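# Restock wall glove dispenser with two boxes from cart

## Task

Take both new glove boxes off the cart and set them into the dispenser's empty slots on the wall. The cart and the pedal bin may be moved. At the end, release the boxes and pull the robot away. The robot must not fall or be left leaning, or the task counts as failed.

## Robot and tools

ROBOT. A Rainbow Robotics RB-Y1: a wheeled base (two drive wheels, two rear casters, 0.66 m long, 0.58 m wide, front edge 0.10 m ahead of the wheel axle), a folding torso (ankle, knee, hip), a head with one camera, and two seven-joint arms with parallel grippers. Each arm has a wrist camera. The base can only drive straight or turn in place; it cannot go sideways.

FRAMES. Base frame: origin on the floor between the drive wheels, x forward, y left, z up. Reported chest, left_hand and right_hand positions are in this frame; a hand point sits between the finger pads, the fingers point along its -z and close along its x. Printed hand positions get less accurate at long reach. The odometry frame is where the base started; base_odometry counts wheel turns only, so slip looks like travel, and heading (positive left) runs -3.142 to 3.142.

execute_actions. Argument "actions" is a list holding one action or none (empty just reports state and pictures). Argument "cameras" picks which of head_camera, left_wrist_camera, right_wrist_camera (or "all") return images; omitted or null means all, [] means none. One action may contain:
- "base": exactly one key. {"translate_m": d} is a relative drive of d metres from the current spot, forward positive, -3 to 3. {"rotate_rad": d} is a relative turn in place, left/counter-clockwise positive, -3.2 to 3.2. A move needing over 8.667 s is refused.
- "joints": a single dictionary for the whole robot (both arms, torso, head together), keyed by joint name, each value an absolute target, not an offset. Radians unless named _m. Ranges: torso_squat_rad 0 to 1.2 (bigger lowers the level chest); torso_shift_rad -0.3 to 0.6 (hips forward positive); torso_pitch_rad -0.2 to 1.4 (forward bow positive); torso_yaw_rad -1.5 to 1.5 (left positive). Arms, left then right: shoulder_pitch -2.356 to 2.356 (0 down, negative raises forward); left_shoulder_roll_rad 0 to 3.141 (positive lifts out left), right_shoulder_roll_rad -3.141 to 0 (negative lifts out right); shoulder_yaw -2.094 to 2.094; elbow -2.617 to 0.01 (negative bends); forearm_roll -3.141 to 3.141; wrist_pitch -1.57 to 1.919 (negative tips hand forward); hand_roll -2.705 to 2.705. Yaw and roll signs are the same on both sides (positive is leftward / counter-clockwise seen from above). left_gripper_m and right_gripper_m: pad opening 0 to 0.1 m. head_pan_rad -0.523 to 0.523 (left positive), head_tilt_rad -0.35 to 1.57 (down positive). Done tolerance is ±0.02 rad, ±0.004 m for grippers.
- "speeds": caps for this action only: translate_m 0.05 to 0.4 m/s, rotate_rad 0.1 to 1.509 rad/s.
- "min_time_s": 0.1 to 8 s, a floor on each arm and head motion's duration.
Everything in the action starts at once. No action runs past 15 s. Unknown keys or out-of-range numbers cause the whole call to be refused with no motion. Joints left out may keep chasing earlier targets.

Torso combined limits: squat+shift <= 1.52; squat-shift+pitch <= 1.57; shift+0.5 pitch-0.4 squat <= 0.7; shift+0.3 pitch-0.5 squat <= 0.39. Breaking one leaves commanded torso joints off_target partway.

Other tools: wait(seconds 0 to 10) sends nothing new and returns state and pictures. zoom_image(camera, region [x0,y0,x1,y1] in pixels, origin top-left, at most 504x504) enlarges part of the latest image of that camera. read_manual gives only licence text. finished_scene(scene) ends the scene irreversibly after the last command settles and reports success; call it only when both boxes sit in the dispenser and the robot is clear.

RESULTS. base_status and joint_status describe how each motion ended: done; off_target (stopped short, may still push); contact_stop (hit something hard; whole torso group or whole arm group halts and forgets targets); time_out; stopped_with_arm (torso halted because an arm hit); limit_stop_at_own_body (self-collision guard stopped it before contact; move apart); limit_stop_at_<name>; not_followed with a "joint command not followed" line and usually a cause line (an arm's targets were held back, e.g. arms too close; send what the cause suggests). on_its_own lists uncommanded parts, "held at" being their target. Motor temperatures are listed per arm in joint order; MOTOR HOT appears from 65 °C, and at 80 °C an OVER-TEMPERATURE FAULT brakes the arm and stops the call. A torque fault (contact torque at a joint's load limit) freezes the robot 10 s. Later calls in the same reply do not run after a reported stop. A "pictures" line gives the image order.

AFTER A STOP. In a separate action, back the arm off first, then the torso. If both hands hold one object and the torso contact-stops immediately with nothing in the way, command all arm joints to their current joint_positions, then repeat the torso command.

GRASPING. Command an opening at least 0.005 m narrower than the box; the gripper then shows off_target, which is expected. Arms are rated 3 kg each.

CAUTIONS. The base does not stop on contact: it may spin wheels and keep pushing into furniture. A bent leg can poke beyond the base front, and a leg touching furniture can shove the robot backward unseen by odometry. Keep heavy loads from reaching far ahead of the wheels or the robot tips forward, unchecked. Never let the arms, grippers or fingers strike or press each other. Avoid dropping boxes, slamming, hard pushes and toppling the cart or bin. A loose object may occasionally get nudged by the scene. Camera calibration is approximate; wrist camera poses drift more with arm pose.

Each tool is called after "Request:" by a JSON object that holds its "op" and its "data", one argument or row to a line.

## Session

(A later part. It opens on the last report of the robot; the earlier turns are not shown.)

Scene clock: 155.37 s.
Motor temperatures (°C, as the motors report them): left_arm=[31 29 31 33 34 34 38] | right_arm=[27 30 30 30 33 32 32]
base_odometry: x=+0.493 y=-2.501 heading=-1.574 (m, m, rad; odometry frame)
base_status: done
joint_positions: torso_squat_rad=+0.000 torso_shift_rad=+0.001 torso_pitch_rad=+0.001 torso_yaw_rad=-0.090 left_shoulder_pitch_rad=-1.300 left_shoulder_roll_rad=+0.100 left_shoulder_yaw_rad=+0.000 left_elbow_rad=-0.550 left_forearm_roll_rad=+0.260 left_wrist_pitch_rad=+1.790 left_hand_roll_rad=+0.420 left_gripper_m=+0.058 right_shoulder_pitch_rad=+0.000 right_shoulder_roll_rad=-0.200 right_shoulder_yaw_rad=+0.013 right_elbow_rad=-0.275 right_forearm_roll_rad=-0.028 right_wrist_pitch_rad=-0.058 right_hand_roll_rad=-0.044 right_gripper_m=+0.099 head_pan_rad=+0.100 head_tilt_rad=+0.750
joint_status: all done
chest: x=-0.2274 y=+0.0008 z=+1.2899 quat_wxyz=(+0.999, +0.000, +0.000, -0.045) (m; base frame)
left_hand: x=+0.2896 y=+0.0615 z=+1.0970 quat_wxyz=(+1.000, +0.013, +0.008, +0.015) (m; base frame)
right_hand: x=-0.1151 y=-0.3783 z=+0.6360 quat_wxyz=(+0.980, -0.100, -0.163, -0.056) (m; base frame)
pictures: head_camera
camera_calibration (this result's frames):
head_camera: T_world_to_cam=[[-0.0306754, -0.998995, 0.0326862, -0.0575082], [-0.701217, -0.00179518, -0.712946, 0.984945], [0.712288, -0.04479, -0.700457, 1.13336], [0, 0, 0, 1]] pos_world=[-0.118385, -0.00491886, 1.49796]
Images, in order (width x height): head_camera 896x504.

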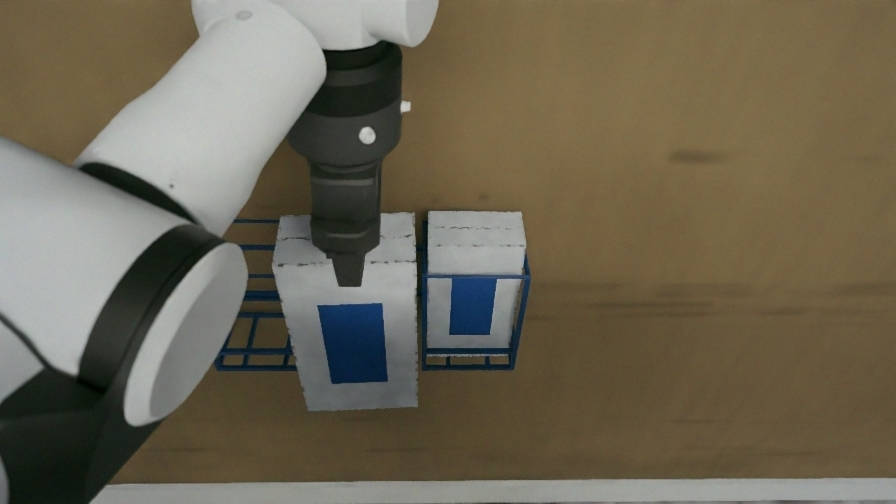

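Request:
{"op": "execute_actions", "data": {
  "actions": [
    {"base":{"translate_m":0.12},"joints":{"left_shoulder_pitch_rad":-1.38,"left_wrist_pitch_rad":1.87,"torso_yaw_rad":-0.07,"head_tilt_rad":0.85}}
  ],
  "cameras": ["head_camera"]
}}

Scene clock: 181.70 s.
Motor temperatures (°C, as the motors report them): left_arm=[32 30 31 33 34 34 38] | right_arm=[27 30 30 30 33 32 32]
base_odometry: x=+0.493 y=-2.620 heading=-1.575 (m, m, rad; odometry frame)
base_status: done
joint_positions: torso_squat_rad=+0.000 torso_shift_rad=+0.001 torso_pitch_rad=+0.000 torso_yaw_rad=-0.070 left_shoulder_pitch_rad=-1.380 left_shoulder_roll_rad=+0.100 left_shoulder_yaw_rad=+0.000 left_elbow_rad=-0.549 left_forearm_roll_rad=+0.260 left_wrist_pitch_rad=+1.871 left_hand_roll_rad=+0.420 left_gripper_m=+0.058 right_shoulder_pitch_rad=+0.000 right_shoulder_roll_rad=-0.200 right_shoulder_yaw_rad=+0.013 right_elbow_rad=-0.275 right_forearm_roll_rad=-0.028 right_wrist_pitch_rad=-0.058 right_hand_roll_rad=-0.044 right_gripper_m=+0.099 head_pan_rad=+0.100 head_tilt_rad=+0.850
joint_status: all done
chest: x=-0.2275 y=+0.0007 z=+1.2899 quat_wxyz=(+0.999, +0.000, +0.000, -0.035) (m; base frame)
left_hand: x=+0.2856 y=+0.0637 z=+1.1356 quat_wxyz=(+1.000, +0.025, +0.008, +0.012) (m; base frame)
right_hand: x=-0.1077 y=-0.3760 z=+0.6360 quat_wxyz=(+0.980, -0.098, -0.164, -0.046) (m; base frame)
pictures: head_camera
camera_calibration (this result's frames):
head_camera: T_world_to_cam=[[-0.00734583, -0.999305, 0.0365529, -0.0580621], [-0.768585, -0.0177421, -0.639501, 0.861583], [0.639705, -0.0327917, -0.767921, 1.21908], [0, 0, 0, 1]] pos_world=[-0.118079, -0.00275973, 1.48926]
Images, in order (width x height): head_camera 896x504.

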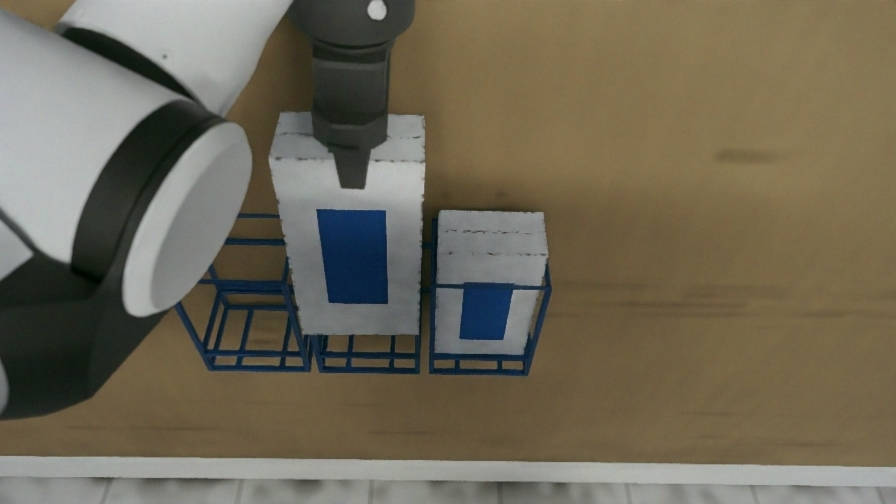

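Request:
{"op": "execute_actions", "data": {
  "actions": [
    {"base":{"translate_m":0.085},"joints":{"left_forearm_roll_rad":0.32,"left_hand_roll_rad":0.35,"head_tilt_rad":0.95}}
  ],
  "cameras": ["head_camera"]
}}

Scene clock: 194.90 s.
Motor temperatures (°C, as the motors report them): left_arm=[32 30 31 34 34 34 38] | right_arm=[27 30 30 30 33 32 32]
base_odometry: x=+0.493 y=-2.705 heading=-1.575 (m, m, rad; odometry frame)
base_status: done
joint_positions: torso_squat_rad=+0.001 torso_shift_rad=-0.002 torso_pitch_rad=-0.004 torso_yaw_rad=-0.070 left_shoulder_pitch_rad=-1.380 left_shoulder_roll_rad=+0.093 left_shoulder_yaw_rad=-0.002 left_elbow_rad=-0.551 left_forearm_roll_rad=+0.320 left_wrist_pitch_rad=+1.870 left_hand_roll_rad=+0.350 left_gripper_m=+0.054 right_shoulder_pitch_rad=+0.000 right_shoulder_roll_rad=-0.200 right_shoulder_yaw_rad=+0.013 right_elbow_rad=-0.275 right_forearm_roll_rad=-0.028 right_wrist_pitch_rad=-0.058 right_hand_roll_rad=-0.044 right_gripper_m=+0.099 head_pan_rad=+0.100 head_tilt_rad=+0.950
joint_status: all done
chest: x=-0.2306 y=+0.0006 z=+1.2899 quat_wxyz=(+0.999, +0.000, -0.002, -0.035) (m; base frame)
left_hand: x=+0.2765 y=+0.0479 z=+1.1369 quat_wxyz=(+0.999, -0.001, +0.017, -0.035) (m; base frame)
right_hand: x=-0.1077 y=-0.3760 z=+0.6364 quat_wxyz=(+0.980, -0.098, -0.166, -0.047) (m; base frame)
pictures: head_camera
camera_calibration (this result's frames):
head_camera: T_world_to_cam=[[-0.00370844, -0.999199, 0.0398376, -0.0624612], [-0.826081, -0.0193893, -0.563218, 0.732849], [0.563539, -0.0349977, -0.825348, 1.29132], [0, 0, 0, 1]] pos_world=[-0.122545, -0.00300866, 1.48103]
Images, in order (width x height): head_camera 896x504.

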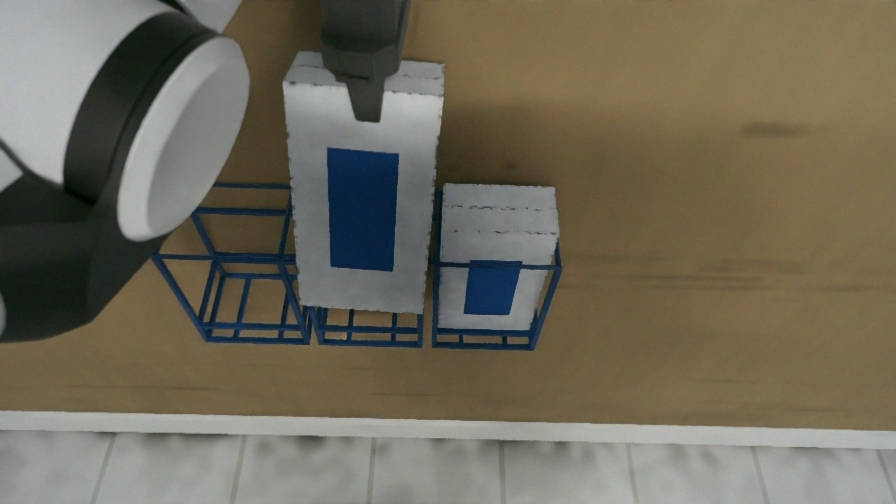

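Request:
{"op": "execute_actions", "data": {
  "actions": [
    {"base":{"translate_m":-0.09}}
  ],
  "cameras": []
}}

Request:
{"op": "execute_actions", "data": {
  "actions": [
    {"joints":{"left_wrist_pitch_rad":1.73,"left_forearm_roll_rad":0.27,"left_hand_roll_rad":0.42,"left_shoulder_roll_rad":0.1,"left_gripper_m":0.04}}
  ],
  "cameras": ["head_camera"]
}}

Scene clock: 204.13 s.
Motor temperatures (°C, as the motors report them): left_arm=[32 31 31 33 34 34 38] | right_arm=[27 30 30 30 33 32 32]
base_odometry: x=+0.493 y=-2.615 heading=-1.576 (m, m, rad; odometry frame)
base_status: done
joint_positions: torso_squat_rad=+0.000 torso_shift_rad=+0.000 torso_pitch_rad=+0.000 torso_yaw_rad=-0.070 left_shoulder_pitch_rad=-1.380 left_shoulder_roll_rad=+0.100 left_shoulder_yaw_rad=+0.000 left_elbow_rad=-0.550 left_forearm_roll_rad=+0.320 left_wrist_pitch_rad=+1.870 left_hand_roll_rad=+0.350 left_gripper_m=+0.055 right_shoulder_pitch_rad=+0.000 right_shoulder_roll_rad=-0.200 right_shoulder_yaw_rad=+0.013 right_elbow_rad=-0.275 right_forearm_roll_rad=-0.028 right_wrist_pitch_rad=-0.058 right_hand_roll_rad=-0.044 right_gripper_m=+0.099 head_pan_rad=+0.100 head_tilt_rad=+0.950
joint_status: not commanded
chest: x=-0.2277 y=+0.0007 z=+1.2899 quat_wxyz=(+0.999, +0.000, +0.000, -0.035) (m; base frame)
left_hand: x=+0.2805 y=+0.0514 z=+1.1359 quat_wxyz=(+0.999, -0.002, +0.019, -0.031) (m; base frame)
right_hand: x=-0.1076 y=-0.3759 z=+0.6360 quat_wxyz=(+0.980, -0.098, -0.164, -0.046) (m; base frame)
pictures: none
No camera images: the call's "cameras" was empty. Leave "cameras" out to get every camera's image.

Scene clock: 204.77 s.
Motor temperatures (°C, as the motors report them): left_arm=[32 31 31 33 34 34 38] | right_arm=[27 30 30 30 33 32 32]
base_odometry: x=+0.493 y=-2.615 heading=-1.576 (m, m, rad; odometry frame)
base_status: not commanded
joint_positions: torso_squat_rad=+0.000 torso_shift_rad=+0.000 torso_pitch_rad=+0.000 torso_yaw_rad=-0.070 left_shoulder_pitch_rad=-1.380 left_shoulder_roll_rad=+0.100 left_shoulder_yaw_rad=+0.000 left_elbow_rad=-0.550 left_forearm_roll_rad=+0.270 left_wrist_pitch_rad=+1.730 left_hand_roll_rad=+0.420 left_gripper_m=+0.055 right_shoulder_pitch_rad=+0.000 right_shoulder_roll_rad=-0.200 right_shoulder_yaw_rad=+0.013 right_elbow_rad=-0.275 right_forearm_roll_rad=-0.028 right_wrist_pitch_rad=-0.058 right_hand_roll_rad=-0.044 right_gripper_m=+0.099 head_pan_rad=+0.100 head_tilt_rad=+0.950
joint_status: left_gripper_m off_target (ended at +0.055, target +0.040); the others done
chest: x=-0.2276 y=+0.0007 z=+1.2899 quat_wxyz=(+0.999, +0.000, +0.000, -0.035) (m; base frame)
left_hand: x=+0.3146 y=+0.0489 z=+1.1371 quat_wxyz=(+0.998, -0.007, -0.055, +0.009) (m; base frame)
right_hand: x=-0.1076 y=-0.3759 z=+0.6360 quat_wxyz=(+0.980, -0.098, -0.164, -0.046) (m; base frame)
pictures: head_camera
camera_calibration (this result's frames):
head_camera: T_world_to_cam=[[-0.0035399, -0.999191, 0.0400597, -0.0625283], [-0.828392, -0.0195091, -0.559809, 0.730386], [0.560138, -0.0351668, -0.827653, 1.29185], [0, 0, 0, 1]] pos_world=[-0.118789, -0.00279836, 1.48058]
Images, in order (width x height): head_camera 896x504.

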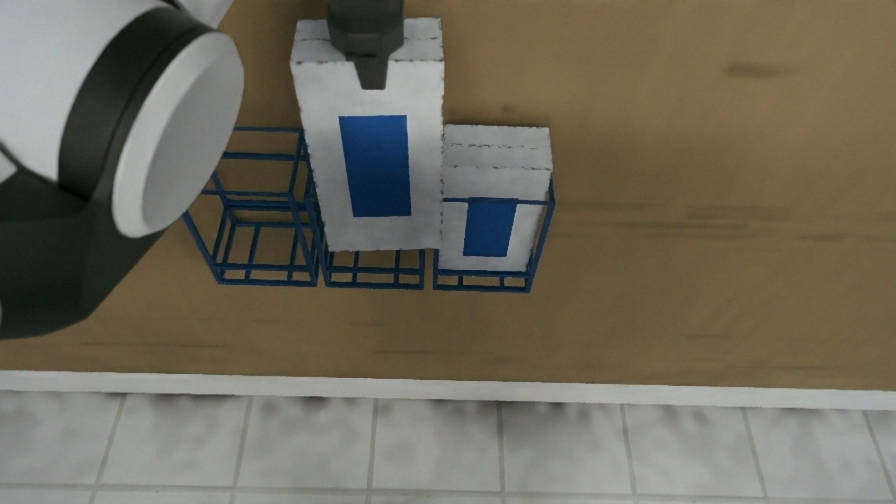

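Request:
{"op": "execute_actions", "data": {
  "actions": [
    {"base":{"translate_m":0.04},"joints":{"torso_yaw_rad":-0.025,"left_hand_roll_rad":0.37}}
  ],
  "cameras": ["head_camera","left_wrist_camera"]
}}

Scene clock: 217.80 s.
Motor temperatures (°C, as the motors report them): left_arm=[32 31 31 33 34 34 38] | right_arm=[27 30 30 30 33 32 32]
base_odometry: x=+0.493 y=-2.655 heading=-1.575 (m, m, rad; odometry frame)
base_status: done
joint_positions: torso_squat_rad=+0.000 torso_shift_rad=+0.001 torso_pitch_rad=+0.000 torso_yaw_rad=-0.025 left_shoulder_pitch_rad=-1.380 left_shoulder_roll_rad=+0.100 left_shoulder_yaw_rad=+0.000 left_elbow_rad=-0.550 left_forearm_roll_rad=+0.270 left_wrist_pitch_rad=+1.730 left_hand_roll_rad=+0.370 left_gripper_m=+0.040 right_shoulder_pitch_rad=+0.000 right_shoulder_roll_rad=-0.200 right_shoulder_yaw_rad=+0.013 right_elbow_rad=-0.275 right_forearm_roll_rad=-0.028 right_wrist_pitch_rad=-0.058 right_hand_roll_rad=-0.044 right_gripper_m=+0.099 head_pan_rad=+0.100 head_tilt_rad=+0.950
joint_status: all done
on_its_own: left_gripper_m moved -0.015 to your old target +0.040
chest: x=-0.2275 y=+0.0007 z=+1.2899 quat_wxyz=(+1.000, +0.000, +0.000, -0.013) (m; base frame)
left_hand: x=+0.3121 y=+0.0734 z=+1.1372 quat_wxyz=(+0.998, -0.004, -0.056, +0.007) (m; base frame)
right_hand: x=-0.0907 y=-0.3702 z=+0.6360 quat_wxyz=(+0.981, -0.094, -0.166, -0.024) (m; base frame)
pictures: head_camera, left_wrist_camera
camera_calibration (this result's frames):
head_camera: T_world_to_cam=[[0.0414487, -0.998338, 0.0400527, -0.0522798], [-0.826795, -0.0567787, -0.559631, 0.730638], [0.560975, -0.0099194, -0.827774, 1.29212], [0, 0, 0, 1]] pos_world=[-0.118589, 0.00210878, 1.48056]
left_wrist_camera: T_world_to_cam=[[0.992602, 0.00620223, 0.121253, -0.447975], [-0.076733, -0.741903, 0.666102, -0.654081], [0.0940892, -0.670479, -0.735939, 0.946826], [0, 0, 0, 1]] pos_world=[0.305385, 0.15234, 1.18681]
Images, in order (width x height): head_camera 896x504, left_wrist_camera 644x364.

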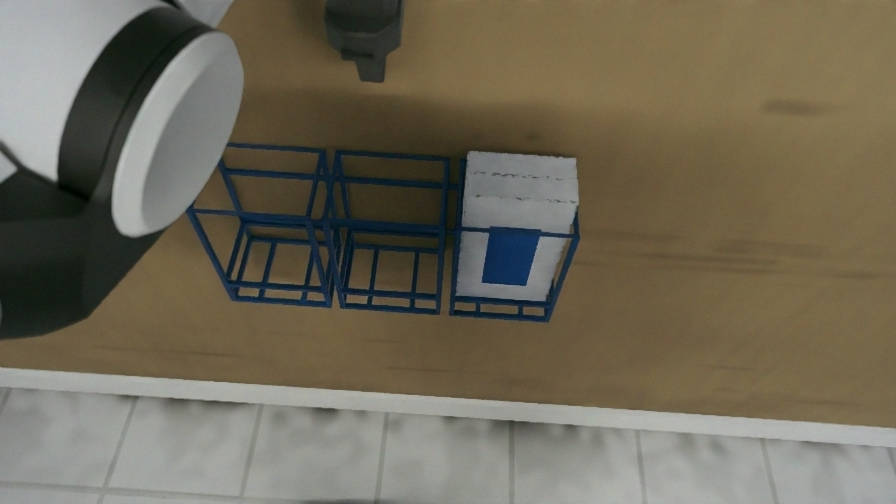

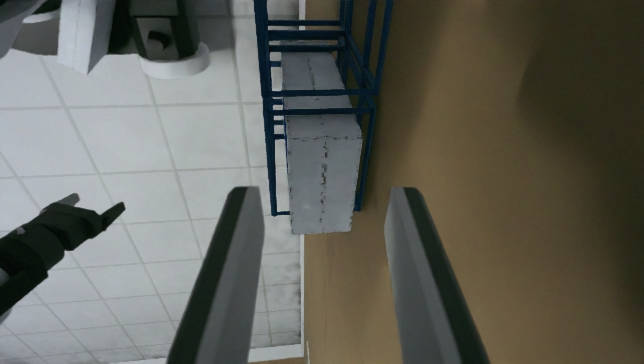

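Request:
{"op": "execute_actions", "data": {
  "actions": [
    {"base":{"translate_m":-0.5},"joints":{"head_tilt_rad":1.1,"head_pan_rad":0,"torso_yaw_rad":0,"left_gripper_m":0.1}}
  ],
  "cameras": ["head_camera"]
}}

Scene clock: 223.73 s.
Motor temperatures (°C, as the motors report them): left_arm=[32 31 31 33 34 34 38] | right_arm=[27 30 30 30 33 32 32]
base_odometry: x=+0.495 y=-2.155 heading=-1.574 (m, m, rad; odometry frame)
base_status: done
joint_positions: torso_squat_rad=+0.000 torso_shift_rad=+0.000 torso_pitch_rad=+0.000 torso_yaw_rad=+0.000 left_shoulder_pitch_rad=-1.380 left_shoulder_roll_rad=+0.100 left_shoulder_yaw_rad=+0.000 left_elbow_rad=-0.550 left_forearm_roll_rad=+0.270 left_wrist_pitch_rad=+1.730 left_hand_roll_rad=+0.370 left_gripper_m=+0.100 right_shoulder_pitch_rad=+0.000 right_shoulder_roll_rad=-0.200 right_shoulder_yaw_rad=+0.013 right_elbow_rad=-0.275 right_forearm_roll_rad=-0.028 right_wrist_pitch_rad=-0.058 right_hand_roll_rad=-0.044 right_gripper_m=+0.099 head_pan_rad=+0.000 head_tilt_rad=+1.100
joint_status: all done
chest: x=-0.2276 y=+0.0007 z=+1.2899 quat_wxyz=(+1.000, +0.000, +0.000, +0.000) (m; base frame)
left_hand: x=+0.3101 y=+0.0869 z=+1.1373 quat_wxyz=(+0.998, -0.004, -0.056, +0.020) (m; base frame)
right_hand: x=-0.0816 y=-0.3666 z=+0.6360 quat_wxyz=(+0.981, -0.092, -0.168, -0.012) (m; base frame)
pictures: head_camera
camera_calibration (this result's frames):
head_camera: T_world_to_cam=[[-0.027094, -0.998636, 0.044624, -0.0726229], [-0.902963, 0.00529773, -0.429687, 0.521265], [0.428864, -0.0519357, -0.901875, 1.37546], [0, 0, 0, 1]] pos_world=[-0.121171, -0.00384979, 1.46772]
Images, in order (width x height): head_camera 896x504.

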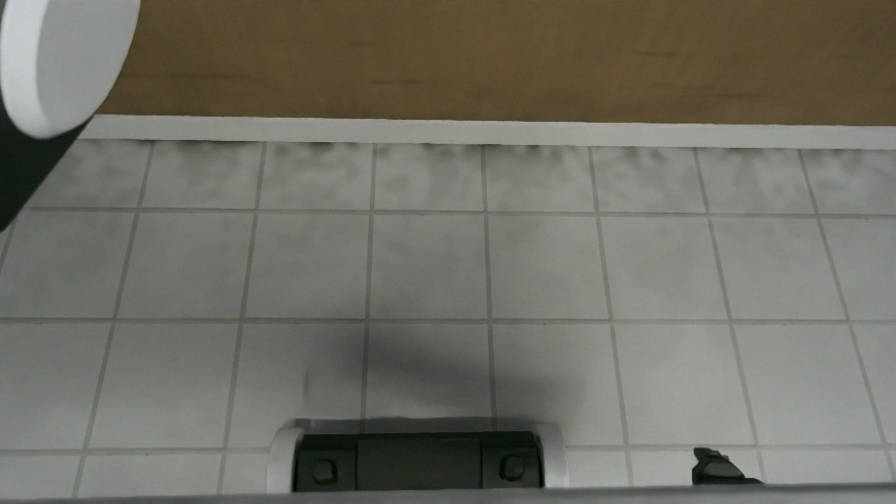

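Request:
{"op": "execute_actions", "data": {
  "actions": [
    {"joints":{"head_tilt_rad":1.3,"head_pan_rad":-0.5,"torso_yaw_rad":-0.5}}
  ]
}}

Scene clock: 228.13 s.
Motor temperatures (°C, as the motors report them): left_arm=[32 30 31 33 34 34 38] | right_arm=[27 30 30 30 33 32 32]
base_odometry: x=+0.495 y=-2.155 heading=-1.574 (m, m, rad; odometry frame)
base_status: not commanded
joint_positions: torso_squat_rad=+0.000 torso_shift_rad=+0.000 torso_pitch_rad=+0.000 torso_yaw_rad=-0.500 left_shoulder_pitch_rad=-1.380 left_shoulder_roll_rad=+0.100 left_shoulder_yaw_rad=+0.000 left_elbow_rad=-0.550 left_forearm_roll_rad=+0.270 left_wrist_pitch_rad=+1.730 left_hand_roll_rad=+0.370 left_gripper_m=+0.100 right_shoulder_pitch_rad=+0.000 right_shoulder_roll_rad=-0.200 right_shoulder_yaw_rad=+0.013 right_elbow_rad=-0.275 right_forearm_roll_rad=-0.028 right_wrist_pitch_rad=-0.058 right_hand_roll_rad=-0.044 right_gripper_m=+0.099 head_pan_rad=-0.500 head_tilt_rad=+1.300
joint_status: all done
chest: x=-0.2276 y=+0.0007 z=+1.2899 quat_wxyz=(+0.969, +0.000, +0.000, -0.247) (m; base frame)
left_hand: x=+0.2856 y=-0.1814 z=+1.1374 quat_wxyz=(+0.972, -0.017, -0.053, -0.228) (m; base frame)
right_hand: x=-0.2755 y=-0.3917 z=+0.6360 quat_wxyz=(+0.948, -0.131, -0.140, -0.255) (m; base frame)
pictures: head_camera, left_wrist_camera, right_wrist_camera
camera_calibration (this result's frames):
head_camera: T_world_to_cam=[[-0.849918, -0.524621, 0.0491052, -0.256655], [-0.519726, 0.819332, -0.242033, 0.32705], [0.0867421, -0.231229, -0.969025, 1.40312], [0, 0, 0, 1]] pos_world=[-0.169869, -0.0781671, 1.45142]
left_wrist_camera: T_world_to_cam=[[0.885567, -0.448289, 0.12169, -0.47253], [-0.407713, -0.624606, 0.666061, -0.729431], [-0.22258, -0.639456, -0.735904, 0.874669], [0, 0, 0, 1]] pos_world=[0.315742, -0.108124, 1.18702]
right_wrist_camera: T_world_to_cam=[[-0.826384, 0.434591, -0.358079, 0.172337], [0.247422, 0.851458, 0.462387, 0.136271], [0.505839, 0.293512, -0.811158, 0.860151], [0, 0, 0, 1]] pos_world=[-0.326398, -0.44339, 0.696419]
Images, in order (width x height): head_camera 896x504, left_wrist_camera 644x364, right_wrist_camera 644x364.

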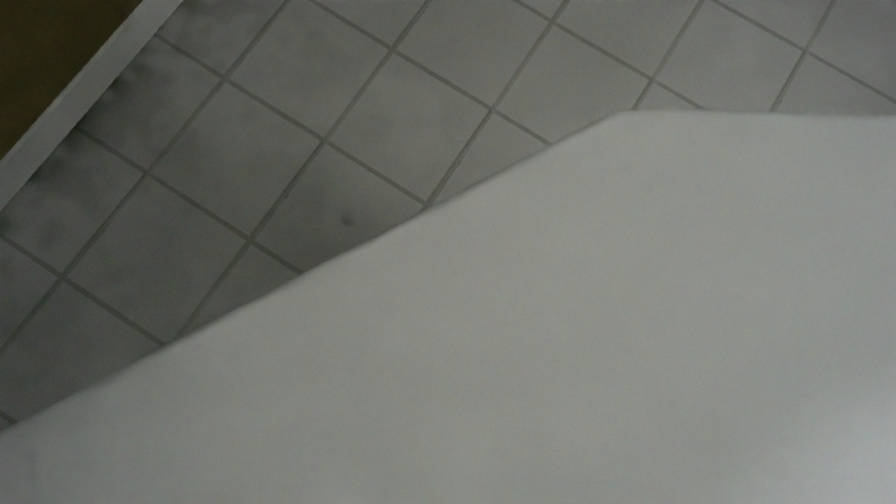

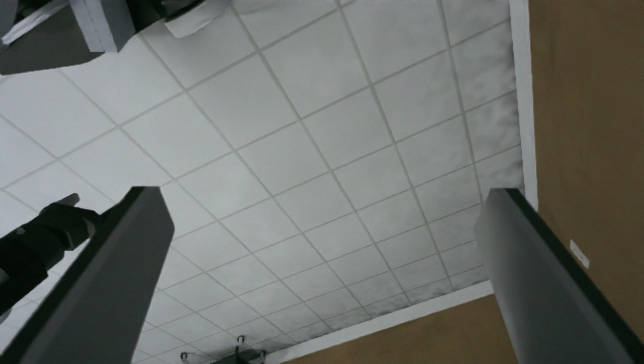

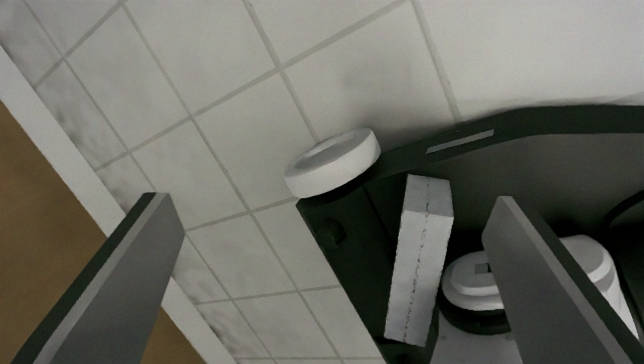

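Request:
{"op": "execute_actions", "data": {
  "actions": [
    {"joints":{"torso_yaw_rad":0,"torso_squat_rad":0.6,"right_shoulder_pitch_rad":0,"right_shoulder_roll_rad":-0.1,"right_shoulder_yaw_rad":0,"right_elbow_rad":0,"right_forearm_roll_rad":0,"right_wrist_pitch_rad":0,"right_hand_roll_rad":-0.49,"right_gripper_m":0.1,"left_shoulder_pitch_rad":-0.3,"left_wrist_pitch_rad":0.5,"left_shoulder_roll_rad":0.25}}
  ],
  "cameras": ["right_wrist_camera","left_wrist_camera"]
}}

Scene clock: 254.87 s.
Motor temperatures (°C, as the motors report them): left_arm=[32 30 31 33 34 34 38] | right_arm=[27 30 30 30 33 32 32]
base_odometry: x=+0.495 y=-2.155 heading=-1.574 (m, m, rad; odometry frame)
base_status: not commanded
joint_positions: torso_squat_rad=+0.600 torso_shift_rad=+0.000 torso_pitch_rad=+0.000 torso_yaw_rad=+0.000 left_shoulder_pitch_rad=-0.300 left_shoulder_roll_rad=+0.250 left_shoulder_yaw_rad=+0.000 left_elbow_rad=-0.550 left_forearm_roll_rad=+0.270 left_wrist_pitch_rad=+0.500 left_hand_roll_rad=+0.370 left_gripper_m=+0.100 right_shoulder_pitch_rad=+0.000 right_shoulder_roll_rad=-0.100 right_shoulder_yaw_rad=+0.000 right_elbow_rad=+0.000 right_forearm_roll_rad=+0.000 right_wrist_pitch_rad=+0.000 right_hand_roll_rad=-0.490 right_gripper_m=+0.099 head_pan_rad=-0.500 head_tilt_rad=+1.300
joint_status: all done
chest: x=-0.2277 y=+0.0006 z=+1.1677 quat_wxyz=(+1.000, +0.000, +0.000, +0.000) (m; base frame)
left_hand: x=+0.1351 y=+0.3479 z=+0.5979 quat_wxyz=(+0.951, +0.004, -0.185, +0.248) (m; base frame)
right_hand: x=-0.2279 y=-0.2957 z=+0.4890 quat_wxyz=(+0.969, -0.049, -0.012, -0.242) (m; base frame)
pictures: left_wrist_camera, right_wrist_camera
camera_calibration (this result's frames):
left_wrist_camera: T_world_to_cam=[[0.809653, 0.460812, 0.363477, -0.486929], [0.110145, -0.727603, 0.677098, -0.141597], [0.576481, -0.508179, -0.639862, 0.571573], [0, 0, 0, 1]] pos_world=[0.0803387, 0.411818, 0.63859]
right_wrist_camera: T_world_to_cam=[[-0.883061, 0.463087, -0.0758584, -0.0252294], [0.338626, 0.740764, 0.580174, 0.0410932], [0.324864, 0.486641, -0.810952, 0.704402], [0, 0, 0, 1]] pos_world=[-0.265029, -0.361548, 0.545481]
Images, in order (width x height): left_wrist_camera 644x364, right_wrist_camera 644x364.

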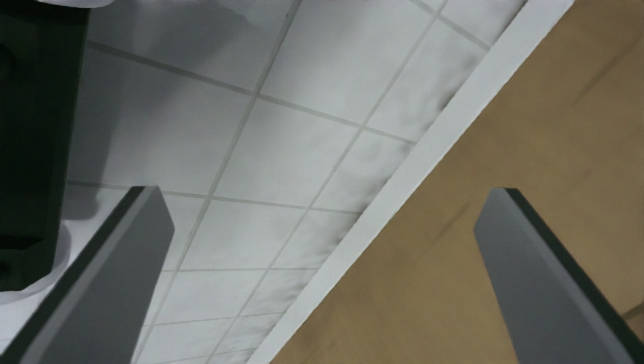

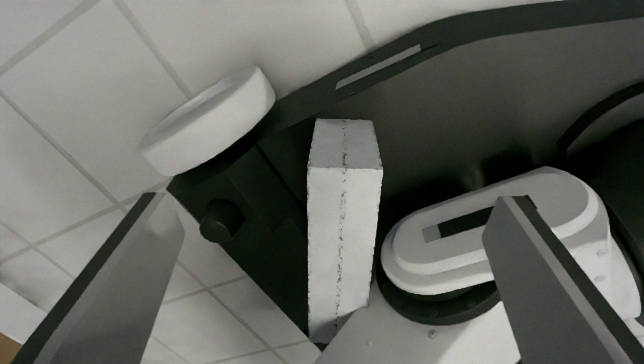

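Request:
{"op": "execute_actions", "data": {
  "actions": [
    {"joints":{"torso_yaw_rad":0.4,"torso_squat_rad":0.9,"right_shoulder_roll_rad":-0.03,"right_hand_roll_rad":-0.89}}
  ],
  "cameras": ["right_wrist_camera","head_camera"]
}}

Scene clock: 274.63 s.
Motor temperatures (°C, as the motors report them): left_arm=[31 30 31 33 34 34 38] | right_arm=[27 30 30 30 33 32 32]
base_odometry: x=+0.495 y=-2.155 heading=-1.574 (m, m, rad; odometry frame)
base_status: not commanded
joint_positions: torso_squat_rad=+0.900 torso_shift_rad=+0.000 torso_pitch_rad=+0.000 torso_yaw_rad=+0.400 left_shoulder_pitch_rad=-0.300 left_shoulder_roll_rad=+0.250 left_shoulder_yaw_rad=+0.000 left_elbow_rad=-0.550 left_forearm_roll_rad=+0.270 left_wrist_pitch_rad=+0.500 left_hand_roll_rad=+0.370 left_gripper_m=+0.100 right_shoulder_pitch_rad=+0.000 right_shoulder_roll_rad=-0.030 right_shoulder_yaw_rad=+0.000 right_elbow_rad=+0.000 right_forearm_roll_rad=+0.000 right_wrist_pitch_rad=+0.000 right_hand_roll_rad=-0.890 right_gripper_m=+0.099 head_pan_rad=-0.500 head_tilt_rad=+1.300
joint_status: all done
chest: x=-0.2281 y=+0.0005 z=+1.0251 quat_wxyz=(+0.980, +0.000, +0.000, +0.199) (m; base frame)
left_hand: x=-0.0289 y=+0.4617 z=+0.4554 quat_wxyz=(+0.883, +0.041, -0.180, +0.432) (m; base frame)
right_hand: x=-0.1334 y=-0.2234 z=+0.3430 quat_wxyz=(+0.970, -0.012, -0.009, -0.242) (m; base frame)
pictures: head_camera, right_wrist_camera
camera_calibration (this result's frames):
head_camera: T_world_to_cam=[[-0.117416, -0.991866, 0.0491407, -0.0768747], [-0.964803, 0.102208, -0.2423, 0.161938], [0.235306, -0.0758609, -0.968956, 1.18021], [0, 0, 0, 1]] pos_world=[-0.130498, -0.00326925, 1.18658]
right_wrist_camera: T_world_to_cam=[[-0.882569, 0.467187, -0.052994, 0.00685426], [0.330772, 0.697031, 0.63619, 0.0102783], [0.334158, 0.543953, -0.76971, 0.520019], [0, 0, 0, 1]] pos_world=[-0.171119, -0.293232, 0.394088]
Images, in order (width x height): head_camera 896x504, right_wrist_camera 644x364.

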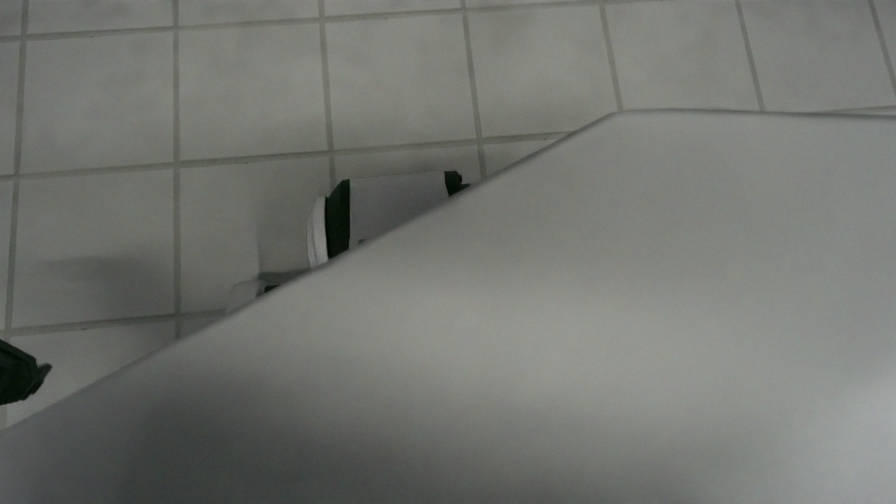

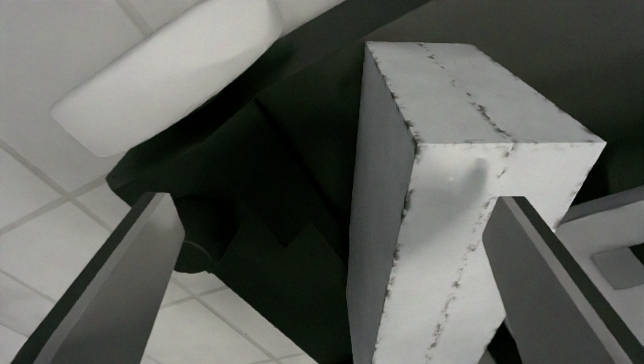

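Request:
{"op": "execute_actions", "data": {
  "actions": [
    {"joints":{"torso_yaw_rad":0.24,"right_shoulder_roll_rad":0,"right_shoulder_yaw_rad":1.57,"right_elbow_rad":-0.3,"right_wrist_pitch_rad":0.3,"right_hand_roll_rad":0.84,"head_pan_rad":-0.5}}
  ],
  "cameras": ["right_wrist_camera"]
}}

Scene clock: 293.87 s.
Motor temperatures (°C, as the motors report them): left_arm=[30 30 31 33 34 34 38] | right_arm=[27 30 30 30 33 32 32]
base_odometry: x=+0.495 y=-2.155 heading=-1.574 (m, m, rad; odometry frame)
base_status: not commanded
joint_positions: torso_squat_rad=+0.900 torso_shift_rad=+0.000 torso_pitch_rad=+0.000 torso_yaw_rad=+0.240 left_shoulder_pitch_rad=-0.300 left_shoulder_roll_rad=+0.250 left_shoulder_yaw_rad=+0.000 left_elbow_rad=-0.550 left_forearm_roll_rad=+0.270 left_wrist_pitch_rad=+0.500 left_hand_roll_rad=+0.370 left_gripper_m=+0.100 right_shoulder_pitch_rad=+0.000 right_shoulder_roll_rad=-0.008 right_shoulder_yaw_rad=+1.319 right_elbow_rad=-0.228 right_forearm_roll_rad=+0.000 right_wrist_pitch_rad=+0.228 right_hand_roll_rad=+0.840 right_gripper_m=+0.099 head_pan_rad=-0.500 head_tilt_rad=+1.300
joint_status: right_shoulder_roll_rad limit_stop_at_own_body (moved +0.022 of +0.030); right_shoulder_yaw_rad limit_stop_at_own_body (moved +1.319 of +1.570); right_elbow_rad limit_stop_at_own_body (moved -0.228 of -0.300); right_wrist_pitch_rad limit_stop_at_own_body (moved +0.228 of +0.300); the others done
on_its_own: right_shoulder_yaw_rad is held at +1.319, not at your +1.570, since a limit_stop_at_own_body; right_elbow_rad is held at -0.228, not at your -0.300, since a limit_stop_at_own_body; right_wrist_pitch_rad is held at +0.228, not at your +0.300, since a limit_stop_at_own_body
chest: x=-0.2281 y=+0.0005 z=+1.0251 quat_wxyz=(+0.993, +0.000, +0.000, +0.120) (m; base frame)
left_hand: x=+0.0421 y=+0.4241 z=+0.4555 quat_wxyz=(+0.915, +0.026, -0.183, +0.360) (m; base frame)
right_hand: x=-0.1736 y=-0.1603 z=+0.3418 quat_wxyz=(+0.363, -0.002, +0.003, +0.932) (m; base frame)
pictures: right_wrist_camera
camera_calibration (this result's frames):
right_wrist_camera: T_world_to_cam=[[0.737786, -0.674651, -0.0227549, 0.0296818], [-0.499071, -0.567853, 0.654577, -0.372768], [-0.454533, -0.471582, -0.755652, 0.193714], [0, 0, 0, 1]] pos_world=[-0.119887, -0.1003, 0.391061]
Images, in order (width x height): right_wrist_camera 644x364.

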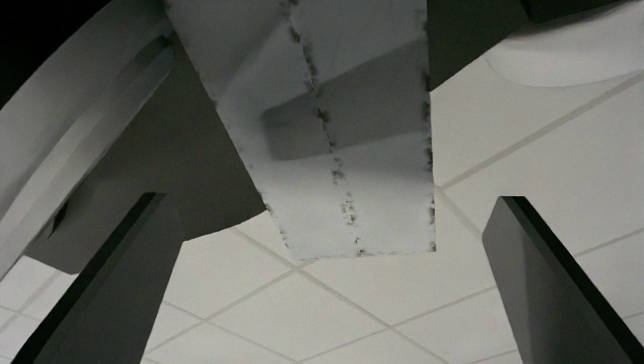

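Request:
{"op": "execute_actions", "data": {
  "actions": [
    {"joints":{"torso_squat_rad":1.04}}
  ],
  "cameras": ["right_wrist_camera"]
}}

Scene clock: 298.20 s.
Motor temperatures (°C, as the motors report them): left_arm=[30 30 31 33 34 34 38] | right_arm=[27 30 30 30 33 32 32]
base_odometry: x=+0.495 y=-2.155 heading=-1.574 (m, m, rad; odometry frame)
base_status: not commanded
joint_positions: torso_squat_rad=+0.991 torso_shift_rad=+0.000 torso_pitch_rad=+0.000 torso_yaw_rad=+0.240 left_shoulder_pitch_rad=-0.300 left_shoulder_roll_rad=+0.250 left_shoulder_yaw_rad=+0.000 left_elbow_rad=-0.550 left_forearm_roll_rad=+0.270 left_wrist_pitch_rad=+0.500 left_hand_roll_rad=+0.370 left_gripper_m=+0.100 right_shoulder_pitch_rad=+0.000 right_shoulder_roll_rad=-0.008 right_shoulder_yaw_rad=+1.319 right_elbow_rad=-0.228 right_forearm_roll_rad=+0.000 right_wrist_pitch_rad=+0.228 right_hand_roll_rad=+0.840 right_gripper_m=+0.099 head_pan_rad=-0.500 head_tilt_rad=+1.300
joint_status: torso_squat_rad limit_stop_at_own_body (moved +0.091 of +0.140)
on_its_own: torso_squat_rad is held at +0.991, not at your +1.040, since a limit_stop_at_own_body; right_shoulder_yaw_rad is held at +1.319, not at your +1.570, since a limit_stop_at_own_body; right_elbow_rad is held at -0.228, not at your -0.300, since a limit_stop_at_own_body; right_wrist_pitch_rad is held at +0.228, not at your +0.300, since a limit_stop_at_own_body
chest: x=-0.2281 y=+0.0005 z=+0.9732 quat_wxyz=(+0.993, +0.000, +0.000, +0.120) (m; base frame)
left_hand: x=+0.0420 y=+0.4241 z=+0.4035 quat_wxyz=(+0.915, +0.026, -0.183, +0.360) (m; base frame)
right_hand: x=-0.1734 y=-0.1605 z=+0.2899 quat_wxyz=(+0.363, -0.002, +0.003, +0.932) (m; base frame)
pictures: right_wrist_camera
camera_calibration (this result's frames):
right_wrist_camera: T_world_to_cam=[[0.737892, -0.674544, -0.0224912, 0.028209], [-0.499128, -0.567826, 0.654557, -0.338778], [-0.454299, -0.471766, -0.755678, 0.154547], [0, 0, 0, 1]] pos_world=[-0.119698, -0.100428, 0.339172]
Images, in order (width x height): right_wrist_camera 644x364.

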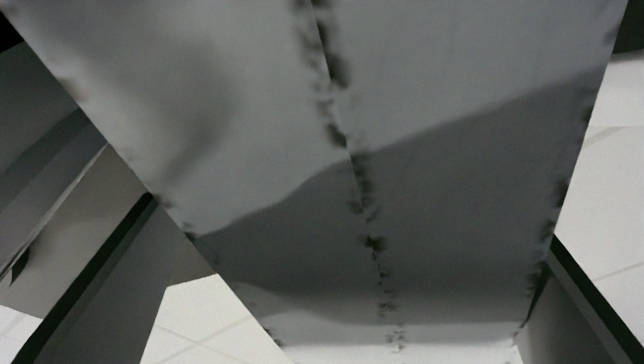

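Fingers appear to straddle it. Close.

Request:
{"op": "execute_actions", "data": {
  "actions": [
    {"joints":{"right_gripper_m":0.03}}
  ],
  "cameras": []
}}

Request:
{"op": "execute_actions", "data": {
  "actions": [
    {"joints":{"torso_squat_rad":0.6}}
  ],
  "cameras": ["right_wrist_camera","left_wrist_camera"]
}}

Scene clock: 302.97 s.
Motor temperatures (°C, as the motors report them): left_arm=[30 30 31 33 34 34 38] | right_arm=[27 30 30 30 33 32 32]
base_odometry: x=+0.495 y=-2.155 heading=-1.574 (m, m, rad; odometry frame)
base_status: not commanded
joint_positions: torso_squat_rad=+0.991 torso_shift_rad=+0.000 torso_pitch_rad=-0.001 torso_yaw_rad=+0.240 left_shoulder_pitch_rad=-0.300 left_shoulder_roll_rad=+0.250 left_shoulder_yaw_rad=+0.000 left_elbow_rad=-0.550 left_forearm_roll_rad=+0.270 left_wrist_pitch_rad=+0.500 left_hand_roll_rad=+0.370 left_gripper_m=+0.100 right_shoulder_pitch_rad=-0.004 right_shoulder_roll_rad=-0.015 right_shoulder_yaw_rad=+1.319 right_elbow_rad=-0.225 right_forearm_roll_rad=+0.000 right_wrist_pitch_rad=+0.229 right_hand_roll_rad=+0.840 right_gripper_m=+0.061 head_pan_rad=-0.500 head_tilt_rad=+1.300
joint_status: right_gripper_m off_target (ended at +0.061, target +0.030)
on_its_own: torso_squat_rad is held at +0.991, not at your +1.040, since a limit_stop_at_own_body; right_shoulder_yaw_rad is held at +1.319, not at your +1.570, since a limit_stop_at_own_body; right_elbow_rad is held at -0.228, not at your -0.300, since a limit_stop_at_own_body; right_wrist_pitch_rad is held at +0.228, not at your +0.300, since a limit_stop_at_own_body
chest: x=-0.2281 y=+0.0006 z=+0.9732 quat_wxyz=(+0.993, +0.000, +0.000, +0.120) (m; base frame)
left_hand: x=+0.0420 y=+0.4240 z=+0.4035 quat_wxyz=(+0.915, +0.026, -0.183, +0.360) (m; base frame)
right_hand: x=-0.1693 y=-0.1669 z=+0.2897 quat_wxyz=(+0.362, -0.007, +0.007, +0.932) (m; base frame)
pictures: none
No camera images: the call's "cameras" was empty. Leave "cameras" out to get every camera's image.

Scene clock: 305.13 s.
Motor temperatures (°C, as the motors report them): left_arm=[30 30 31 33 34 34 38] | right_arm=[27 30 30 30 33 32 32]
base_odometry: x=+0.495 y=-2.155 heading=-1.574 (m, m, rad; odometry frame)
base_status: not commanded
joint_positions: torso_squat_rad=+0.600 torso_shift_rad=+0.001 torso_pitch_rad=+0.001 torso_yaw_rad=+0.240 left_shoulder_pitch_rad=-0.300 left_shoulder_roll_rad=+0.250 left_shoulder_yaw_rad=+0.000 left_elbow_rad=-0.550 left_forearm_roll_rad=+0.270 left_wrist_pitch_rad=+0.500 left_hand_roll_rad=+0.370 left_gripper_m=+0.100 right_shoulder_pitch_rad=+0.000 right_shoulder_roll_rad=-0.008 right_shoulder_yaw_rad=+1.319 right_elbow_rad=-0.228 right_forearm_roll_rad=+0.000 right_wrist_pitch_rad=+0.228 right_hand_roll_rad=+0.840 right_gripper_m=+0.030 head_pan_rad=-0.500 head_tilt_rad=+1.300
joint_status: all done
on_its_own: right_shoulder_yaw_rad is held at +1.319, not at your +1.570, since a limit_stop_at_own_body; right_elbow_rad is held at -0.228, not at your -0.300, since a limit_stop_at_own_body; right_wrist_pitch_rad is held at +0.228, not at your +0.300, since a limit_stop_at_own_body; right_gripper_m moved -0.031 to your old target +0.030
chest: x=-0.2275 y=+0.0007 z=+1.1677 quat_wxyz=(+0.993, +0.000, +0.000, +0.120) (m; base frame)
left_hand: x=+0.0421 y=+0.4243 z=+0.5978 quat_wxyz=(+0.915, +0.026, -0.183, +0.360) (m; base frame)
right_hand: x=-0.1731 y=-0.1605 z=+0.4843 quat_wxyz=(+0.363, -0.002, +0.003, +0.932) (m; base frame)
pictures: left_wrist_camera, right_wrist_camera
camera_calibration (this result's frames):
left_wrist_camera: T_world_to_cam=[[0.676978, 0.640141, 0.363209, -0.517119], [0.280267, -0.680522, 0.677009, -0.10275], [0.680552, -0.356524, -0.640109, 0.59531], [0, 0, 0, 1]] pos_world=[-0.0262638, 0.473348, 0.638448]
right_wrist_camera: T_world_to_cam=[[0.738116, -0.674296, -0.0225799, 0.0324969], [-0.498586, -0.567711, 0.65507, -0.466052], [-0.45453, -0.472259, -0.755231, 0.301242], [0, 0, 0, 1]] pos_world=[-0.11943, -0.100406, 0.533538]
Images, in order (width x height): left_wrist_camera 644x364, right_wrist_camera 644x364.

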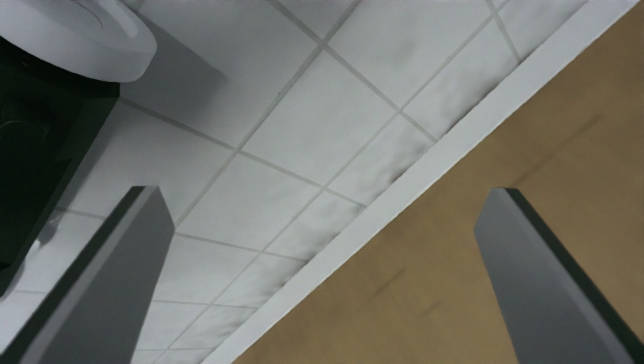

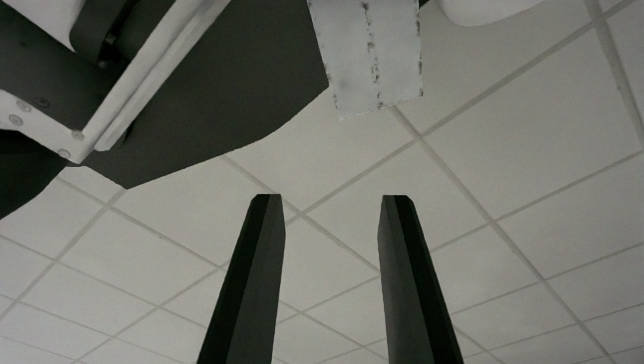

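Request:
{"op": "execute_actions", "data": {
  "actions": [
    {"joints":{"right_gripper_m":0.1}}
  ],
  "cameras": []
}}

Request:
{"op": "execute_actions", "data": {
  "actions": [
    {"joints":{"torso_squat_rad":1.04}}
  ],
  "cameras": []
}}

Request:
{"op": "execute_actions", "data": {
  "actions": [
    {"joints":{"torso_squat_rad":0.98}}
  ],
  "cameras": []
}}

Request:
{"op": "execute_actions", "data": {
  "actions": [
    {"joints":{"right_gripper_m":0.056}}
  ],
  "cameras": []
}}

Request:
{"op": "execute_actions", "data": {
  "actions": [
    {"joints":{"right_shoulder_roll_rad":-0.25,"right_shoulder_pitch_rad":0,"right_shoulder_yaw_rad":1.319,"right_elbow_rad":-0.228,"right_wrist_pitch_rad":0.45},"min_time_s":3}
  ],
  "cameras": ["right_wrist_camera","left_wrist_camera"]
}}

Scene clock: 328.83 s.
Motor temperatures (°C, as the motors report them): left_arm=[29 30 31 33 34 34 38] | right_arm=[27 30 30 30 33 32 32]
base_odometry: x=+0.495 y=-2.155 heading=-1.574 (m, m, rad; odometry frame)
base_status: not commanded
joint_positions: torso_squat_rad=+0.600 torso_shift_rad=+0.001 torso_pitch_rad=+0.001 torso_yaw_rad=+0.240 left_shoulder_pitch_rad=-0.300 left_shoulder_roll_rad=+0.250 left_shoulder_yaw_rad=+0.000 left_elbow_rad=-0.550 left_forearm_roll_rad=+0.270 left_wrist_pitch_rad=+0.500 left_hand_roll_rad=+0.370 left_gripper_m=+0.100 right_shoulder_pitch_rad=+0.000 right_shoulder_roll_rad=-0.008 right_shoulder_yaw_rad=+1.319 right_elbow_rad=-0.228 right_forearm_roll_rad=+0.000 right_wrist_pitch_rad=+0.228 right_hand_roll_rad=+0.840 right_gripper_m=+0.099 head_pan_rad=-0.500 head_tilt_rad=+1.300
joint_status: all done
on_its_own: right_shoulder_yaw_rad is held at +1.319, not at your +1.570, since a limit_stop_at_own_body; right_elbow_rad is held at -0.228, not at your -0.300, since a limit_stop_at_own_body; right_wrist_pitch_rad is held at +0.228, not at your +0.300, since a limit_stop_at_own_body
chest: x=-0.2275 y=+0.0007 z=+1.1677 quat_wxyz=(+0.993, +0.000, +0.000, +0.120) (m; base frame)
left_hand: x=+0.0421 y=+0.4243 z=+0.5978 quat_wxyz=(+0.915, +0.026, -0.183, +0.360) (m; base frame)
right_hand: x=-0.1731 y=-0.1605 z=+0.4843 quat_wxyz=(+0.363, -0.002, +0.003, +0.932) (m; base frame)
pictures: none
No camera images: the call's "cameras" was empty. Leave "cameras" out to get every camera's image.

Scene clock: 331.17 s.
Motor temperatures (°C, as the motors report them): left_arm=[29 30 31 33 34 34 38] | right_arm=[27 30 30 30 33 32 32]
base_odometry: x=+0.495 y=-2.155 heading=-1.574 (m, m, rad; odometry frame)
base_status: not commanded
joint_positions: torso_squat_rad=+1.040 torso_shift_rad=+0.000 torso_pitch_rad=-0.001 torso_yaw_rad=+0.240 left_shoulder_pitch_rad=-0.300 left_shoulder_roll_rad=+0.250 left_shoulder_yaw_rad=+0.000 left_elbow_rad=-0.550 left_forearm_roll_rad=+0.270 left_wrist_pitch_rad=+0.500 left_hand_roll_rad=+0.370 left_gripper_m=+0.100 right_shoulder_pitch_rad=-0.003 right_shoulder_roll_rad=-0.011 right_shoulder_yaw_rad=+1.319 right_elbow_rad=-0.227 right_forearm_roll_rad=+0.000 right_wrist_pitch_rad=+0.229 right_hand_roll_rad=+0.840 right_gripper_m=+0.099 head_pan_rad=-0.500 head_tilt_rad=+1.300
joint_status: all done
on_its_own: right_shoulder_yaw_rad is held at +1.319, not at your +1.570, since a limit_stop_at_own_body; right_elbow_rad is held at -0.228, not at your -0.300, since a limit_stop_at_own_body; right_wrist_pitch_rad is held at +0.228, not at your +0.300, since a limit_stop_at_own_body
chest: x=-0.2284 y=+0.0007 z=+0.9443 quat_wxyz=(+0.993, +0.000, +0.000, +0.120) (m; base frame)
left_hand: x=+0.0421 y=+0.4240 z=+0.3746 quat_wxyz=(+0.915, +0.026, -0.183, +0.360) (m; base frame)
right_hand: x=-0.1708 y=-0.1631 z=+0.2610 quat_wxyz=(+0.362, -0.005, +0.005, +0.932) (m; base frame)
pictures: none
No camera images: the call's "cameras" was empty. Leave "cameras" out to get every camera's image.

Scene clock: 332.17 s.
Motor temperatures (°C, as the motors report them): left_arm=[29 30 31 33 34 34 38] | right_arm=[27 30 30 30 33 32 32]
base_odometry: x=+0.495 y=-2.155 heading=-1.574 (m, m, rad; odometry frame)
base_status: not commanded
joint_positions: torso_squat_rad=+0.980 torso_shift_rad=+0.000 torso_pitch_rad=+0.000 torso_yaw_rad=+0.240 left_shoulder_pitch_rad=-0.300 left_shoulder_roll_rad=+0.250 left_shoulder_yaw_rad=+0.000 left_elbow_rad=-0.550 left_forearm_roll_rad=+0.270 left_wrist_pitch_rad=+0.500 left_hand_roll_rad=+0.370 left_gripper_m=+0.100 right_shoulder_pitch_rad=-0.003 right_shoulder_roll_rad=-0.011 right_shoulder_yaw_rad=+1.319 right_elbow_rad=-0.227 right_forearm_roll_rad=+0.000 right_wrist_pitch_rad=+0.228 right_hand_roll_rad=+0.840 right_gripper_m=+0.099 head_pan_rad=-0.500 head_tilt_rad=+1.300
joint_status: all done
on_its_own: right_shoulder_yaw_rad is held at +1.319, not at your +1.570, since a limit_stop_at_own_body; right_elbow_rad is held at -0.228, not at your -0.300, since a limit_stop_at_own_body; right_wrist_pitch_rad is held at +0.228, not at your +0.300, since a limit_stop_at_own_body
chest: x=-0.2280 y=+0.0007 z=+0.9798 quat_wxyz=(+0.993, +0.000, +0.000, +0.120) (m; base frame)
left_hand: x=+0.0420 y=+0.4241 z=+0.4100 quat_wxyz=(+0.915, +0.026, -0.183, +0.360) (m; base frame)
right_hand: x=-0.1711 y=-0.1630 z=+0.2965 quat_wxyz=(+0.362, -0.005, +0.005, +0.932) (m; base frame)
pictures: none
No camera images: the call's "cameras" was empty. Leave "cameras" out to get every camera's image.

Scene clock: 333.07 s.
Motor temperatures (°C, as the motors report them): left_arm=[29 30 31 33 34 34 38] | right_arm=[27 30 30 30 33 32 32]
base_odometry: x=+0.495 y=-2.155 heading=-1.574 (m, m, rad; odometry frame)
base_status: not commanded
joint_positions: torso_squat_rad=+0.980 torso_shift_rad=+0.000 torso_pitch_rad=+0.000 torso_yaw_rad=+0.240 left_shoulder_pitch_rad=-0.300 left_shoulder_roll_rad=+0.250 left_shoulder_yaw_rad=+0.000 left_elbow_rad=-0.550 left_forearm_roll_rad=+0.270 left_wrist_pitch_rad=+0.500 left_hand_roll_rad=+0.370 left_gripper_m=+0.100 right_shoulder_pitch_rad=-0.003 right_shoulder_roll_rad=-0.016 right_shoulder_yaw_rad=+1.319 right_elbow_rad=-0.224 right_forearm_roll_rad=+0.000 right_wrist_pitch_rad=+0.230 right_hand_roll_rad=+0.840 right_gripper_m=+0.059 head_pan_rad=-0.500 head_tilt_rad=+1.300
joint_status: all done
on_its_own: right_shoulder_yaw_rad is held at +1.319, not at your +1.570, since a limit_stop_at_own_body; right_elbow_rad is held at -0.228, not at your -0.300, since a limit_stop_at_own_body; right_wrist_pitch_rad is held at +0.228, not at your +0.300, since a limit_stop_at_own_body
chest: x=-0.2281 y=+0.0007 z=+0.9798 quat_wxyz=(+0.993, +0.000, +0.000, +0.120) (m; base frame)
left_hand: x=+0.0420 y=+0.4241 z=+0.4100 quat_wxyz=(+0.915, +0.026, -0.183, +0.360) (m; base frame)
right_hand: x=-0.1696 y=-0.1684 z=+0.2962 quat_wxyz=(+0.362, -0.007, +0.008, +0.932) (m; base frame)
pictures: none
No camera images: the call's "cameras" was empty. Leave "cameras" out to get every camera's image.

Scene clock: 334.53 s.
Motor temperatures (°C, as the motors report them): left_arm=[29 30 31 33 34 34 38] | right_arm=[27 30 30 30 33 32 32]
base_odometry: x=+0.495 y=-2.155 heading=-1.574 (m, m, rad; odometry frame)
base_status: not commanded
joint_positions: torso_squat_rad=+0.980 torso_shift_rad=+0.000 torso_pitch_rad=+0.000 torso_yaw_rad=+0.240 left_shoulder_pitch_rad=-0.300 left_shoulder_roll_rad=+0.250 left_shoulder_yaw_rad=+0.000 left_elbow_rad=-0.550 left_forearm_roll_rad=+0.270 left_wrist_pitch_rad=+0.500 left_hand_roll_rad=+0.370 left_gripper_m=+0.100 right_shoulder_pitch_rad=-0.009 right_shoulder_roll_rad=-0.026 right_shoulder_yaw_rad=+1.319 right_elbow_rad=-0.234 right_forearm_roll_rad=+0.001 right_wrist_pitch_rad=+0.263 right_hand_roll_rad=+0.840 right_gripper_m=+0.059 head_pan_rad=-0.500 head_tilt_rad=+1.300
joint_status: right_shoulder_roll_rad contact_stop_at_right_wrist_pitch_rad (moved -0.010 of -0.234); right_wrist_pitch_rad contact_stop (moved +0.033 of +0.220); the others done
on_its_own: right_shoulder_roll_rad is held at -0.026, not at your -0.250, since a contact_stop; right_wrist_pitch_rad is held at +0.263, not at your +0.450, since a contact_stop
chest: x=-0.2281 y=+0.0005 z=+0.9798 quat_wxyz=(+0.993, +0.000, +0.000, +0.120) (m; base frame)
left_hand: x=+0.0420 y=+0.4242 z=+0.4102 quat_wxyz=(+0.915, +0.026, -0.183, +0.360) (m; base frame)
right_hand: x=-0.1642 y=-0.1774 z=+0.2963 quat_wxyz=(+0.361, -0.016, +0.022, +0.932) (m; base frame)
pictures: left_wrist_camera, right_wrist_camera
camera_calibration (this result's frames):
left_wrist_camera: T_world_to_cam=[[0.676598, 0.640194, 0.363823, -0.44909], [0.279739, -0.680517, 0.677231, 0.0241383], [0.681147, -0.356438, -0.639524, 0.474981], [0, 0, 0, 1]] pos_world=[-0.0264307, 0.473232, 0.450803]
right_wrist_camera: T_world_to_cam=[[0.740471, -0.671888, 0.0164146, -0.00047038], [-0.50503, -0.540135, 0.673201, -0.349574], [-0.443449, -0.506776, -0.739277, 0.146269], [0, 0, 0, 1]] pos_world=[-0.111334, -0.115007, 0.343475]
Images, in order (width x height): left_wrist_camera 644x364, right_wrist_camera 644x364.

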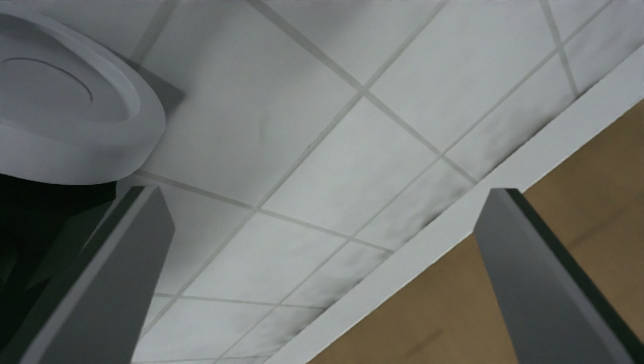

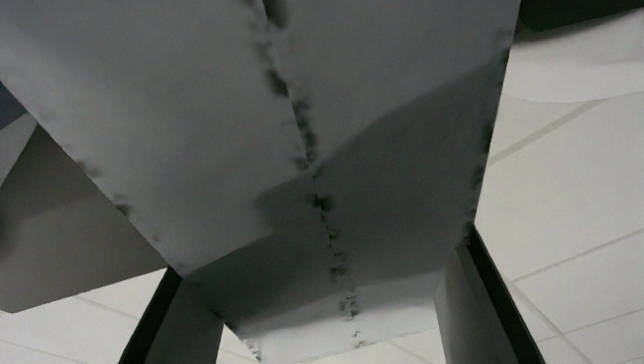

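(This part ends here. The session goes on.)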